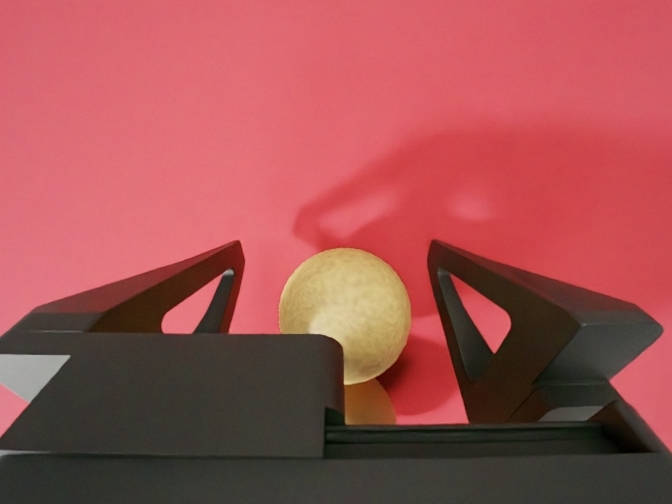

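Emit:
execute_actions([
  {"arm4":{"joints":{"joint1_rad":-0.618,"joint3_rad":1.935}},"arm3":{"joints":{"gripper_m":0.093}}},
], cameras=["arm4_cam_wrist"])

Scene clock: 179.43 s.
arm1.joint_positions: joint1_rad=+0.007 joint2_rad=+0.444 joint3_rad=+1.472 joint4_rad=-1.493 joint5_rad=+0.002 joint6_rad=+0.009 gripper_m=+0.094
arm1.joint_status: not commanded
arm1.hand: x=-0.8693 y=+0.5242 z=+1.3270 quat_wxyz=(-0.375, -0.601, -0.602, +0.368) (m; scene frame)
arm2.joint_positions: joint1_rad=+0.443 joint2_rad=+1.248 joint3_rad=+1.298 joint4_rad=-1.597 joint5_rad=-0.001 joint6_rad=+0.009 gripper_m=+0.093
arm2.joint_status: not commanded
arm2.hand: x=-1.0111 y=-0.3289 z=+1.0713 quat_wxyz=(-0.008, +0.835, -0.550, -0.015) (m; scene frame)
arm3.joint_positions: joint1_rad=-0.821 joint2_rad=+2.568 joint3_rad=+2.550 joint4_rad=-0.888 joint5_rad=+0.002 joint6_rad=-0.001 gripper_m=+0.093
arm3.joint_status: all done
arm3.hand: x=-0.6655 y=+0.0289 z=+0.8652 quat_wxyz=(-0.119, -0.879, -0.347, +0.305) (m; scene frame)
arm4.joint_positions: joint1_rad=-0.638 joint2_rad=+2.360 joint3_rad=+1.972 joint4_rad=-0.752 joint5_rad=+0.008 joint6_rad=+0.690 gripper_m=+0.093
arm4.joint_status: all done
arm4.hand: x=+0.5002 y=-0.0327 z=+0.7573 quat_wxyz=(-0.150, +0.098, -0.973, -0.145) (m; scene frame)
arm5.joint_positions: joint1_rad=+0.017 joint2_rad=+0.426 joint3_rad=+1.454 joint4_rad=-1.542 joint5_rad=-0.014 joint6_rad=-0.008 gripper_m=+0.094
arm5.joint_status: not commanded
arm5.hand: x=+0.8698 y=+0.5332 z=+1.2857 quat_wxyz=(-0.355, -0.613, -0.608, +0.358) (m; scene frame)
arm6.joint_positions: joint1_rad=-0.014 joint2_rad=+0.448 joint3_rad=+1.462 joint4_rad=-1.524 joint5_rad=-0.001 joint6_rad=+0.011 gripper_m=+0.094
arm6.joint_status: not commanded
arm6.hand: x=+0.8812 y=-0.5265 z=+1.3725 quat_wxyz=(-0.357, +0.595, -0.623, -0.361) (m; scene frame)
pictures: arm4_cam_wrist
Images, in order (width x height): arm4_cam_wrist 672x504.

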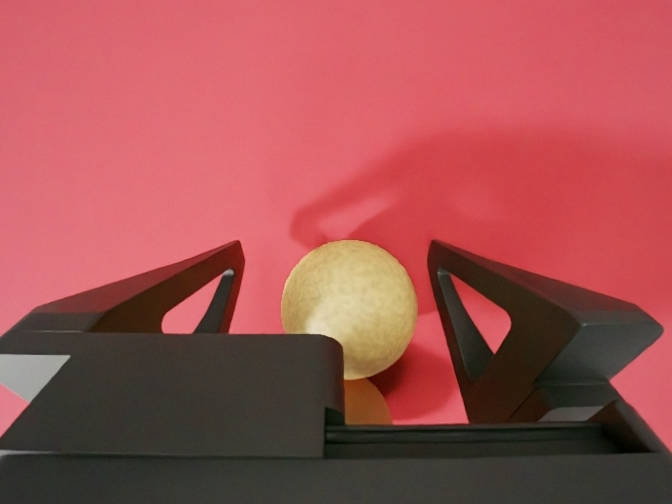

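Emit:
execute_actions([
  {"arm4":{"joints":{"joint1_rad":-0.603,"joint3_rad":1.915}},"arm3":{"joints":{"joint2_rad":1.75}}},
], cameras=["arm4_cam_wrist"])

Scene clock: 182.30 s.
arm1.joint_positions: joint1_rad=+0.007 joint2_rad=+0.444 joint3_rad=+1.472 joint4_rad=-1.493 joint5_rad=+0.002 joint6_rad=+0.009 gripper_m=+0.094
arm1.joint_status: not commanded
arm1.hand: x=-0.8693 y=+0.5242 z=+1.3270 quat_wxyz=(-0.375, -0.601, -0.602, +0.368) (m; scene frame)
arm2.joint_positions: joint1_rad=+0.443 joint2_rad=+1.248 joint3_rad=+1.298 joint4_rad=-1.597 joint5_rad=-0.001 joint6_rad=+0.009 gripper_m=+0.093
arm2.joint_status: not commanded
arm2.hand: x=-1.0111 y=-0.3289 z=+1.0713 quat_wxyz=(-0.008, +0.835, -0.550, -0.015) (m; scene frame)
arm3.joint_positions: joint1_rad=-0.821 joint2_rad=+1.738 joint3_rad=+2.555 joint4_rad=-0.895 joint5_rad=+0.002 joint6_rad=-0.001 gripper_m=+0.093
arm3.joint_status: all done
arm3.hand: x=-0.4808 y=+0.2014 z=+1.5374 quat_wxyz=(-0.248, -0.683, -0.269, +0.632) (m; scene frame)
arm4.joint_positions: joint1_rad=-0.632 joint2_rad=+2.351 joint3_rad=+1.955 joint4_rad=-0.747 joint5_rad=+0.009 joint6_rad=+0.690 gripper_m=+0.093
arm4.joint_status: all done
arm4.hand: x=+0.4943 y=-0.0333 z=+0.7564 quat_wxyz=(-0.148, +0.100, -0.973, -0.143) (m; scene frame)
arm5.joint_positions: joint1_rad=+0.017 joint2_rad=+0.426 joint3_rad=+1.454 joint4_rad=-1.542 joint5_rad=-0.014 joint6_rad=-0.008 gripper_m=+0.094
arm5.joint_status: not commanded
arm5.hand: x=+0.8698 y=+0.5332 z=+1.2857 quat_wxyz=(-0.355, -0.613, -0.608, +0.358) (m; scene frame)
arm6.joint_positions: joint1_rad=-0.014 joint2_rad=+0.448 joint3_rad=+1.462 joint4_rad=-1.524 joint5_rad=-0.001 joint6_rad=+0.011 gripper_m=+0.094
arm6.joint_status: not commanded
arm6.hand: x=+0.8812 y=-0.5265 z=+1.3725 quat_wxyz=(-0.357, +0.595, -0.623, -0.361) (m; scene frame)
pictures: arm4_cam_wrist
Images, in order (width x height): arm4_cam_wrist 672x504.

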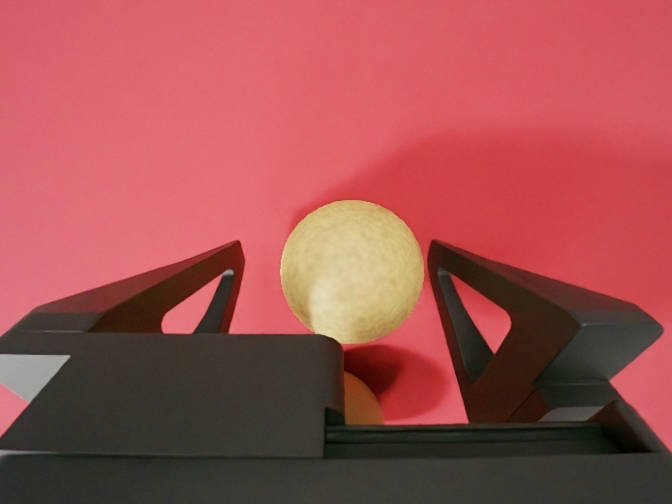

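Emit:
execute_actions([
  {"arm4":{"joints":{"gripper_m":0.045}},"arm3":{"joints":{"joint1_rad":0.15,"joint2_rad":1.5,"joint3_rad":1.7,"joint4_rad":-1.3}}},
], cameras=["cam_high"])

Scene clock: 184.33 s.
arm1.joint_positions: joint1_rad=+0.007 joint2_rad=+0.444 joint3_rad=+1.472 joint4_rad=-1.493 joint5_rad=+0.002 joint6_rad=+0.009 gripper_m=+0.094
arm1.joint_status: not commanded
arm1.hand: x=-0.8693 y=+0.5242 z=+1.3270 quat_wxyz=(-0.375, -0.601, -0.602, +0.368) (m; scene frame)
arm2.joint_positions: joint1_rad=+0.443 joint2_rad=+1.248 joint3_rad=+1.298 joint4_rad=-1.597 joint5_rad=-0.001 joint6_rad=+0.009 gripper_m=+0.093
arm2.joint_status: not commanded
arm2.hand: x=-1.0111 y=-0.3289 z=+1.0713 quat_wxyz=(-0.008, +0.835, -0.550, -0.015) (m; scene frame)
arm3.joint_positions: joint1_rad=+0.157 joint2_rad=+1.496 joint3_rad=+1.691 joint4_rad=-1.285 joint5_rad=+0.000 joint6_rad=-0.001 gripper_m=+0.093
arm3.joint_status: all done
arm3.hand: x=+0.0869 y=+0.1075 z=+1.1542 quat_wxyz=(-0.181, -0.630, -0.740, +0.155) (m; scene frame)
arm4.joint_positions: joint1_rad=-0.631 joint2_rad=+2.351 joint3_rad=+1.946 joint4_rad=-0.747 joint5_rad=+0.011 joint6_rad=+0.690 gripper_m=+0.056
arm4.joint_status: gripper_m off_target (ended at +0.056, target +0.045)
arm4.hand: x=+0.4922 y=-0.0359 z=+0.7525 quat_wxyz=(-0.146, +0.101, -0.974, -0.139) (m; scene frame)
arm5.joint_positions: joint1_rad=+0.017 joint2_rad=+0.426 joint3_rad=+1.454 joint4_rad=-1.542 joint5_rad=-0.014 joint6_rad=-0.008 gripper_m=+0.094
arm5.joint_status: not commanded
arm5.hand: x=+0.8698 y=+0.5332 z=+1.2857 quat_wxyz=(-0.355, -0.613, -0.608, +0.358) (m; scene frame)
arm6.joint_positions: joint1_rad=-0.014 joint2_rad=+0.448 joint3_rad=+1.462 joint4_rad=-1.524 joint5_rad=-0.001 joint6_rad=+0.011 gripper_m=+0.094
arm6.joint_status: not commanded
arm6.hand: x=+0.8812 y=-0.5265 z=+1.3725 quat_wxyz=(-0.357, +0.595, -0.623, -0.361) (m; scene frame)
pictures: cam_high
Images, in order (width x height): cam_high 672x504.

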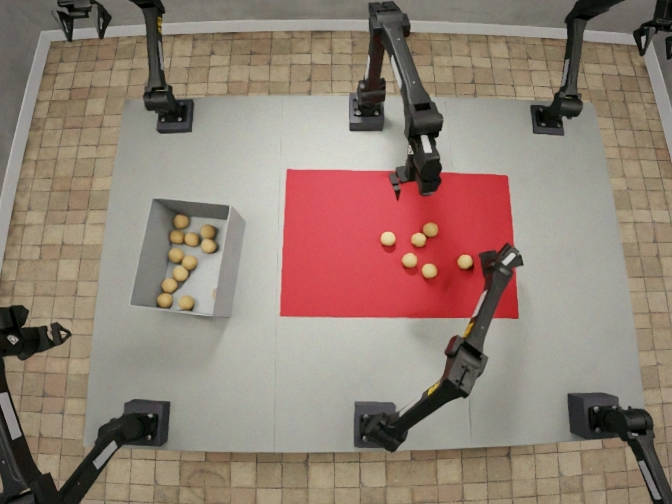

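Emit:
execute_actions([
  {"arm4":{"joints":{"joint2_rad":1.9}},"arm3":{"joints":{"joint1_rad":0.125,"joint2_rad":2.0,"joint3_rad":1.58,"joint4_rad":-1.165}}},
], cameras=["arm3_cam_wrist"])

Scene clock: 186.83 s.
arm1.joint_positions: joint1_rad=+0.007 joint2_rad=+0.444 joint3_rad=+1.472 joint4_rad=-1.493 joint5_rad=+0.002 joint6_rad=+0.009 gripper_m=+0.094
arm1.joint_status: not commanded
arm1.hand: x=-0.8693 y=+0.5242 z=+1.3270 quat_wxyz=(-0.375, -0.601, -0.602, +0.368) (m; scene frame)
arm2.joint_positions: joint1_rad=+0.443 joint2_rad=+1.248 joint3_rad=+1.298 joint4_rad=-1.597 joint5_rad=-0.001 joint6_rad=+0.009 gripper_m=+0.093
arm2.joint_status: not commanded
arm2.hand: x=-1.0111 y=-0.3289 z=+1.0713 quat_wxyz=(-0.008, +0.835, -0.550, -0.015) (m; scene frame)
arm3.joint_positions: joint1_rad=+0.132 joint2_rad=+1.992 joint3_rad=+1.563 joint4_rad=-1.178 joint5_rad=+0.000 joint6_rad=-0.001 gripper_m=+0.093
arm3.joint_status: all done
arm3.hand: x=+0.0765 y=+0.0779 z=+0.8291 quat_wxyz=(+0.014, -0.658, -0.753, -0.011) (m; scene frame)
arm4.joint_positions: joint1_rad=-0.610 joint2_rad=+1.882 joint3_rad=+1.915 joint4_rad=-0.747 joint5_rad=+0.003 joint6_rad=+0.692 gripper_m=+0.056
arm4.joint_status: all done
arm4.hand: x=+0.4693 y=-0.0347 z=+1.0981 quat_wxyz=(-0.285, +0.104, -0.906, -0.294) (m; scene frame)
arm5.joint_positions: joint1_rad=+0.017 joint2_rad=+0.426 joint3_rad=+1.454 joint4_rad=-1.542 joint5_rad=-0.014 joint6_rad=-0.008 gripper_m=+0.094
arm5.joint_status: not commanded
arm5.hand: x=+0.8698 y=+0.5332 z=+1.2857 quat_wxyz=(-0.355, -0.613, -0.608, +0.358) (m; scene frame)
arm6.joint_positions: joint1_rad=-0.014 joint2_rad=+0.448 joint3_rad=+1.462 joint4_rad=-1.524 joint5_rad=-0.001 joint6_rad=+0.011 gripper_m=+0.094
arm6.joint_status: not commanded
arm6.hand: x=+0.8812 y=-0.5265 z=+1.3725 quat_wxyz=(-0.357, +0.595, -0.623, -0.361) (m; scene frame)
pictures: arm3_cam_wrist
Images, in order (width x height): arm3_cam_wrist 672x504.

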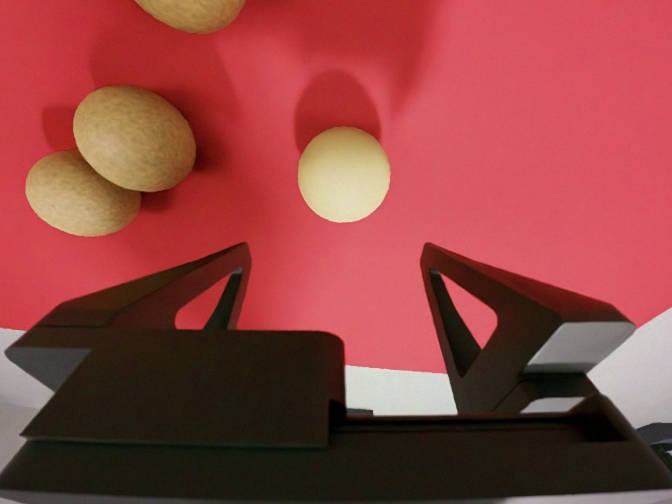

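Emit:
execute_actions([
  {"arm4":{"joints":{"joint1_rad":-0.4,"joint2_rad":1.3,"joint3_rad":1.3,"joint4_rad":-1.5,"joint6_rad":0}},"arm3":{"joints":{"joint1_rad":0.118,"joint2_rad":2.118,"joint3_rad":1.51,"joint4_rad":-0.98}}},
], cameras=["arm3_cam_wrist"])

Scene clock: 189.13 s.
arm1.joint_positions: joint1_rad=+0.007 joint2_rad=+0.444 joint3_rad=+1.472 joint4_rad=-1.493 joint5_rad=+0.002 joint6_rad=+0.009 gripper_m=+0.094
arm1.joint_status: not commanded
arm1.hand: x=-0.8693 y=+0.5242 z=+1.3270 quat_wxyz=(-0.375, -0.601, -0.602, +0.368) (m; scene frame)
arm2.joint_positions: joint1_rad=+0.443 joint2_rad=+1.248 joint3_rad=+1.298 joint4_rad=-1.597 joint5_rad=-0.001 joint6_rad=+0.009 gripper_m=+0.093
arm2.joint_status: not commanded
arm2.hand: x=-1.0111 y=-0.3289 z=+1.0713 quat_wxyz=(-0.008, +0.835, -0.550, -0.015) (m; scene frame)
arm3.joint_positions: joint1_rad=+0.128 joint2_rad=+2.104 joint3_rad=+1.515 joint4_rad=-0.998 joint5_rad=+0.002 joint6_rad=-0.001 gripper_m=+0.093
arm3.joint_status: all done
arm3.hand: x=+0.0748 y=+0.0684 z=+0.7492 quat_wxyz=(+0.007, -0.659, -0.752, -0.004) (m; scene frame)
arm4.joint_positions: joint1_rad=-0.396 joint2_rad=+1.280 joint3_rad=+1.304 joint4_rad=-1.483 joint5_rad=-0.002 joint6_rad=+0.010 gripper_m=+0.056
arm4.joint_status: all done
arm4.hand: x=+0.1661 y=-0.2960 z=+1.0587 quat_wxyz=(-0.041, +0.532, -0.845, -0.028) (m; scene frame)
arm5.joint_positions: joint1_rad=+0.017 joint2_rad=+0.426 joint3_rad=+1.454 joint4_rad=-1.542 joint5_rad=-0.014 joint6_rad=-0.008 gripper_m=+0.094
arm5.joint_status: not commanded
arm5.hand: x=+0.8698 y=+0.5332 z=+1.2857 quat_wxyz=(-0.355, -0.613, -0.608, +0.358) (m; scene frame)
arm6.joint_positions: joint1_rad=-0.014 joint2_rad=+0.448 joint3_rad=+1.462 joint4_rad=-1.524 joint5_rad=-0.001 joint6_rad=+0.011 gripper_m=+0.094
arm6.joint_status: not commanded
arm6.hand: x=+0.8812 y=-0.5265 z=+1.3725 quat_wxyz=(-0.357, +0.595, -0.623, -0.361) (m; scene frame)
pictures: arm3_cam_wrist
Images, in order (width x height): arm3_cam_wrist 672x504.

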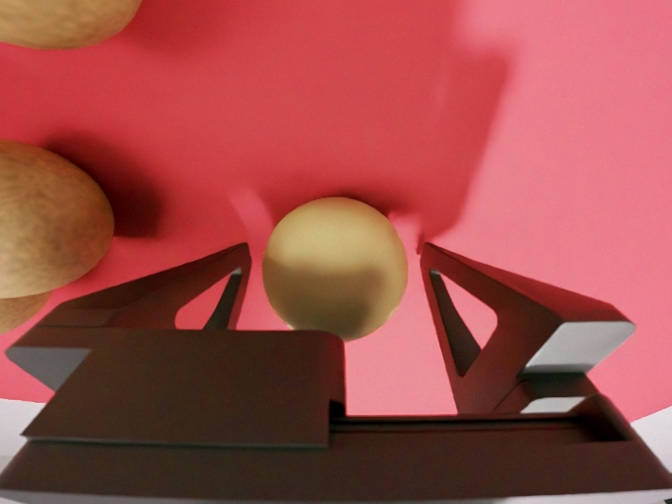

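Emit:
execute_actions([
  {"arm4":{"joints":{"joint1_rad":0.939,"joint2_rad":1.8,"joint3_rad":2.47,"joint4_rad":-0.905,"joint6_rad":0}},"arm3":{"joints":{"gripper_m":0.045}}},
], cameras=[])

Emit:
execute_actions([
  {"arm4":{"joints":{"joint2_rad":2.5}},"arm3":{"joints":{"joint2_rad":1.5,"joint3_rad":1.7,"joint4_rad":-1.3}}},
], cameras=["cam_high"])

Emit:
execute_actions([
  {"arm4":{"joints":{"gripper_m":0.093}}},
], cameras=[])

Scene clock: 191.70 s.
arm1.joint_positions: joint1_rad=+0.007 joint2_rad=+0.444 joint3_rad=+1.472 joint4_rad=-1.493 joint5_rad=+0.002 joint6_rad=+0.009 gripper_m=+0.094
arm1.joint_status: not commanded
arm1.hand: x=-0.8693 y=+0.5242 z=+1.3270 quat_wxyz=(-0.375, -0.601, -0.602, +0.368) (m; scene frame)
arm2.joint_positions: joint1_rad=+0.443 joint2_rad=+1.248 joint3_rad=+1.298 joint4_rad=-1.597 joint5_rad=-0.001 joint6_rad=+0.009 gripper_m=+0.093
arm2.joint_status: not commanded
arm2.hand: x=-1.0111 y=-0.3289 z=+1.0713 quat_wxyz=(-0.008, +0.835, -0.550, -0.015) (m; scene frame)
arm3.joint_positions: joint1_rad=+0.128 joint2_rad=+2.104 joint3_rad=+1.515 joint4_rad=-0.998 joint5_rad=+0.002 joint6_rad=-0.001 gripper_m=+0.057
arm3.joint_status: gripper_m off_target (ended at +0.057, target +0.045)
arm3.hand: x=+0.0748 y=+0.0684 z=+0.7492 quat_wxyz=(+0.007, -0.659, -0.752, -0.004) (m; scene frame)
arm4.joint_positions: joint1_rad=+0.948 joint2_rad=+1.784 joint3_rad=+2.439 joint4_rad=-0.921 joint5_rad=-0.003 joint6_rad=+0.006 gripper_m=+0.056
arm4.joint_status: all done
arm4.hand: x=-0.5538 y=-0.2066 z=+1.4390 quat_wxyz=(-0.190, +0.750, -0.264, -0.576) (m; scene frame)
arm5.joint_positions: joint1_rad=+0.017 joint2_rad=+0.426 joint3_rad=+1.454 joint4_rad=-1.542 joint5_rad=-0.014 joint6_rad=-0.008 gripper_m=+0.094
arm5.joint_status: not commanded
arm5.hand: x=+0.8698 y=+0.5332 z=+1.2857 quat_wxyz=(-0.355, -0.613, -0.608, +0.358) (m; scene frame)
arm6.joint_positions: joint1_rad=-0.014 joint2_rad=+0.448 joint3_rad=+1.462 joint4_rad=-1.524 joint5_rad=-0.001 joint6_rad=+0.011 gripper_m=+0.094
arm6.joint_status: not commanded
arm6.hand: x=+0.8812 y=-0.5265 z=+1.3725 quat_wxyz=(-0.357, +0.595, -0.623, -0.361) (m; scene frame)
pictures: none
No camera images: the call's "cameras" was empty. Leave "cameras" out to get every camera's image.

Scene clock: 193.50 s.
arm1.joint_positions: joint1_rad=+0.007 joint2_rad=+0.444 joint3_rad=+1.472 joint4_rad=-1.493 joint5_rad=+0.002 joint6_rad=+0.009 gripper_m=+0.094
arm1.joint_status: not commanded
arm1.hand: x=-0.8693 y=+0.5242 z=+1.3270 quat_wxyz=(-0.375, -0.601, -0.602, +0.368) (m; scene frame)
arm2.joint_positions: joint1_rad=+0.443 joint2_rad=+1.248 joint3_rad=+1.298 joint4_rad=-1.597 joint5_rad=-0.001 joint6_rad=+0.009 gripper_m=+0.093
arm2.joint_status: not commanded
arm2.hand: x=-1.0111 y=-0.3289 z=+1.0713 quat_wxyz=(-0.008, +0.835, -0.550, -0.015) (m; scene frame)
arm3.joint_positions: joint1_rad=+0.128 joint2_rad=+1.507 joint3_rad=+1.697 joint4_rad=-1.280 joint5_rad=+0.002 joint6_rad=-0.001 gripper_m=+0.057
arm3.joint_status: all done
arm3.hand: x=+0.0712 y=+0.1006 z=+1.1518 quat_wxyz=(-0.178, -0.640, -0.730, +0.158) (m; scene frame)
arm4.joint_positions: joint1_rad=+0.948 joint2_rad=+2.509 joint3_rad=+2.427 joint4_rad=-0.913 joint5_rad=-0.003 joint6_rad=+0.006 gripper_m=+0.056
arm4.joint_status: all done
arm4.hand: x=-0.6944 y=-0.1060 z=+0.8468 quat_wxyz=(-0.085, +0.905, -0.316, -0.271) (m; scene frame)
arm5.joint_positions: joint1_rad=+0.017 joint2_rad=+0.426 joint3_rad=+1.454 joint4_rad=-1.542 joint5_rad=-0.014 joint6_rad=-0.008 gripper_m=+0.094
arm5.joint_status: not commanded
arm5.hand: x=+0.8698 y=+0.5332 z=+1.2857 quat_wxyz=(-0.355, -0.613, -0.608, +0.358) (m; scene frame)
arm6.joint_positions: joint1_rad=-0.014 joint2_rad=+0.448 joint3_rad=+1.462 joint4_rad=-1.524 joint5_rad=-0.001 joint6_rad=+0.011 gripper_m=+0.094
arm6.joint_status: not commanded
arm6.hand: x=+0.8812 y=-0.5265 z=+1.3725 quat_wxyz=(-0.357, +0.595, -0.623, -0.361) (m; scene frame)
pictures: cam_high
Images, in order (width x height): cam_high 672x504.

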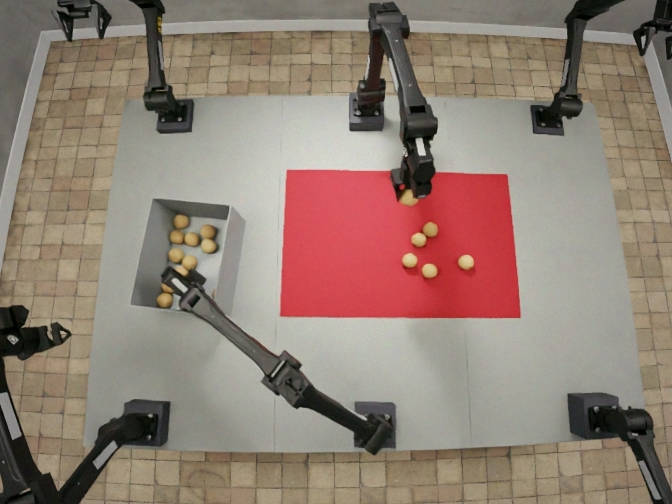

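Scene clock: 194.10 s.
arm1.joint_positions: joint1_rad=+0.007 joint2_rad=+0.444 joint3_rad=+1.472 joint4_rad=-1.493 joint5_rad=+0.002 joint6_rad=+0.009 gripper_m=+0.094
arm1.joint_status: not commanded
arm1.hand: x=-0.8693 y=+0.5242 z=+1.3270 quat_wxyz=(-0.375, -0.601, -0.602, +0.368) (m; scene frame)
arm2.joint_positions: joint1_rad=+0.443 joint2_rad=+1.248 joint3_rad=+1.298 joint4_rad=-1.597 joint5_rad=-0.001 joint6_rad=+0.009 gripper_m=+0.093
arm2.joint_status: not commanded
arm2.hand: x=-1.0111 y=-0.3289 z=+1.0713 quat_wxyz=(-0.008, +0.835, -0.550, -0.015) (m; scene frame)
arm3.joint_positions: joint1_rad=+0.128 joint2_rad=+1.507 joint3_rad=+1.697 joint4_rad=-1.280 joint5_rad=+0.002 joint6_rad=-0.001 gripper_m=+0.057
arm3.joint_status: not commanded
arm3.hand: x=+0.0712 y=+0.1006 z=+1.1518 quat_wxyz=(-0.178, -0.640, -0.730, +0.158) (m; scene frame)
arm4.joint_positions: joint1_rad=+0.948 joint2_rad=+2.509 joint3_rad=+2.427 joint4_rad=-0.913 joint5_rad=-0.003 joint6_rad=+0.006 gripper_m=+0.093
arm4.joint_status: all done
arm4.hand: x=-0.6944 y=-0.1060 z=+0.8468 quat_wxyz=(-0.085, +0.905, -0.316, -0.271) (m; scene frame)
arm5.joint_positions: joint1_rad=+0.017 joint2_rad=+0.426 joint3_rad=+1.454 joint4_rad=-1.542 joint5_rad=-0.014 joint6_rad=-0.008 gripper_m=+0.094
arm5.joint_status: not commanded
arm5.hand: x=+0.8698 y=+0.5332 z=+1.2857 quat_wxyz=(-0.355, -0.613, -0.608, +0.358) (m; scene frame)
arm6.joint_positions: joint1_rad=-0.014 joint2_rad=+0.448 joint3_rad=+1.462 joint4_rad=-1.524 joint5_rad=-0.001 joint6_rad=+0.011 gripper_m=+0.094
arm6.joint_status: not commanded
arm6.hand: x=+0.8812 y=-0.5265 z=+1.3725 quat_wxyz=(-0.357, +0.595, -0.623, -0.361) (m; scene frame)
pictures: none
No camera images: the call's "cameras" was empty. Leave "cameras" out to get every camera's image.

Emit:
execute_actions([
  {"arm4":{"joints":{"joint2_rad":1.8}},"arm3":{"joints":{"joint1_rad":-0.818,"joint2_rad":1.75,"joint3_rad":2.57,"joint4_rad":-0.906,"joint6_rad":0}}},
], cameras=[])

Scene clock: 196.43 s.
arm1.joint_positions: joint1_rad=+0.007 joint2_rad=+0.444 joint3_rad=+1.472 joint4_rad=-1.493 joint5_rad=+0.002 joint6_rad=+0.009 gripper_m=+0.094
arm1.joint_status: not commanded
arm1.hand: x=-0.8693 y=+0.5242 z=+1.3270 quat_wxyz=(-0.375, -0.601, -0.602, +0.368) (m; scene frame)
arm2.joint_positions: joint1_rad=+0.443 joint2_rad=+1.248 joint3_rad=+1.298 joint4_rad=-1.597 joint5_rad=-0.001 joint6_rad=+0.009 gripper_m=+0.093
arm2.joint_status: not commanded
arm2.hand: x=-1.0111 y=-0.3289 z=+1.0713 quat_wxyz=(-0.008, +0.835, -0.550, -0.015) (m; scene frame)
arm3.joint_positions: joint1_rad=-0.824 joint2_rad=+1.752 joint3_rad=+2.560 joint4_rad=-0.925 joint5_rad=+0.001 joint6_rad=-0.001 gripper_m=+0.057
arm3.joint_status: all done
arm3.hand: x=-0.4870 y=+0.1990 z=+1.5241 quat_wxyz=(-0.242, -0.695, -0.273, +0.620) (m; scene frame)
arm4.joint_positions: joint1_rad=+0.948 joint2_rad=+1.807 joint3_rad=+2.459 joint4_rad=-0.909 joint5_rad=-0.003 joint6_rad=+0.006 gripper_m=+0.093
arm4.joint_status: all done
arm4.hand: x=-0.5613 y=-0.2008 z=+1.4367 quat_wxyz=(-0.191, +0.747, -0.263, -0.579) (m; scene frame)
arm5.joint_positions: joint1_rad=+0.017 joint2_rad=+0.426 joint3_rad=+1.454 joint4_rad=-1.542 joint5_rad=-0.014 joint6_rad=-0.008 gripper_m=+0.094
arm5.joint_status: not commanded
arm5.hand: x=+0.8698 y=+0.5332 z=+1.2857 quat_wxyz=(-0.355, -0.613, -0.608, +0.358) (m; scene frame)
arm6.joint_positions: joint1_rad=-0.014 joint2_rad=+0.448 joint3_rad=+1.462 joint4_rad=-1.524 joint5_rad=-0.001 joint6_rad=+0.011 gripper_m=+0.094
arm6.joint_status: not commanded
arm6.hand: x=+0.8812 y=-0.5265 z=+1.3725 quat_wxyz=(-0.357, +0.595, -0.623, -0.361) (m; scene frame)
pictures: none
No camera images: the call's "cameras" was empty. Leave "cameras" out to get every camera's image.


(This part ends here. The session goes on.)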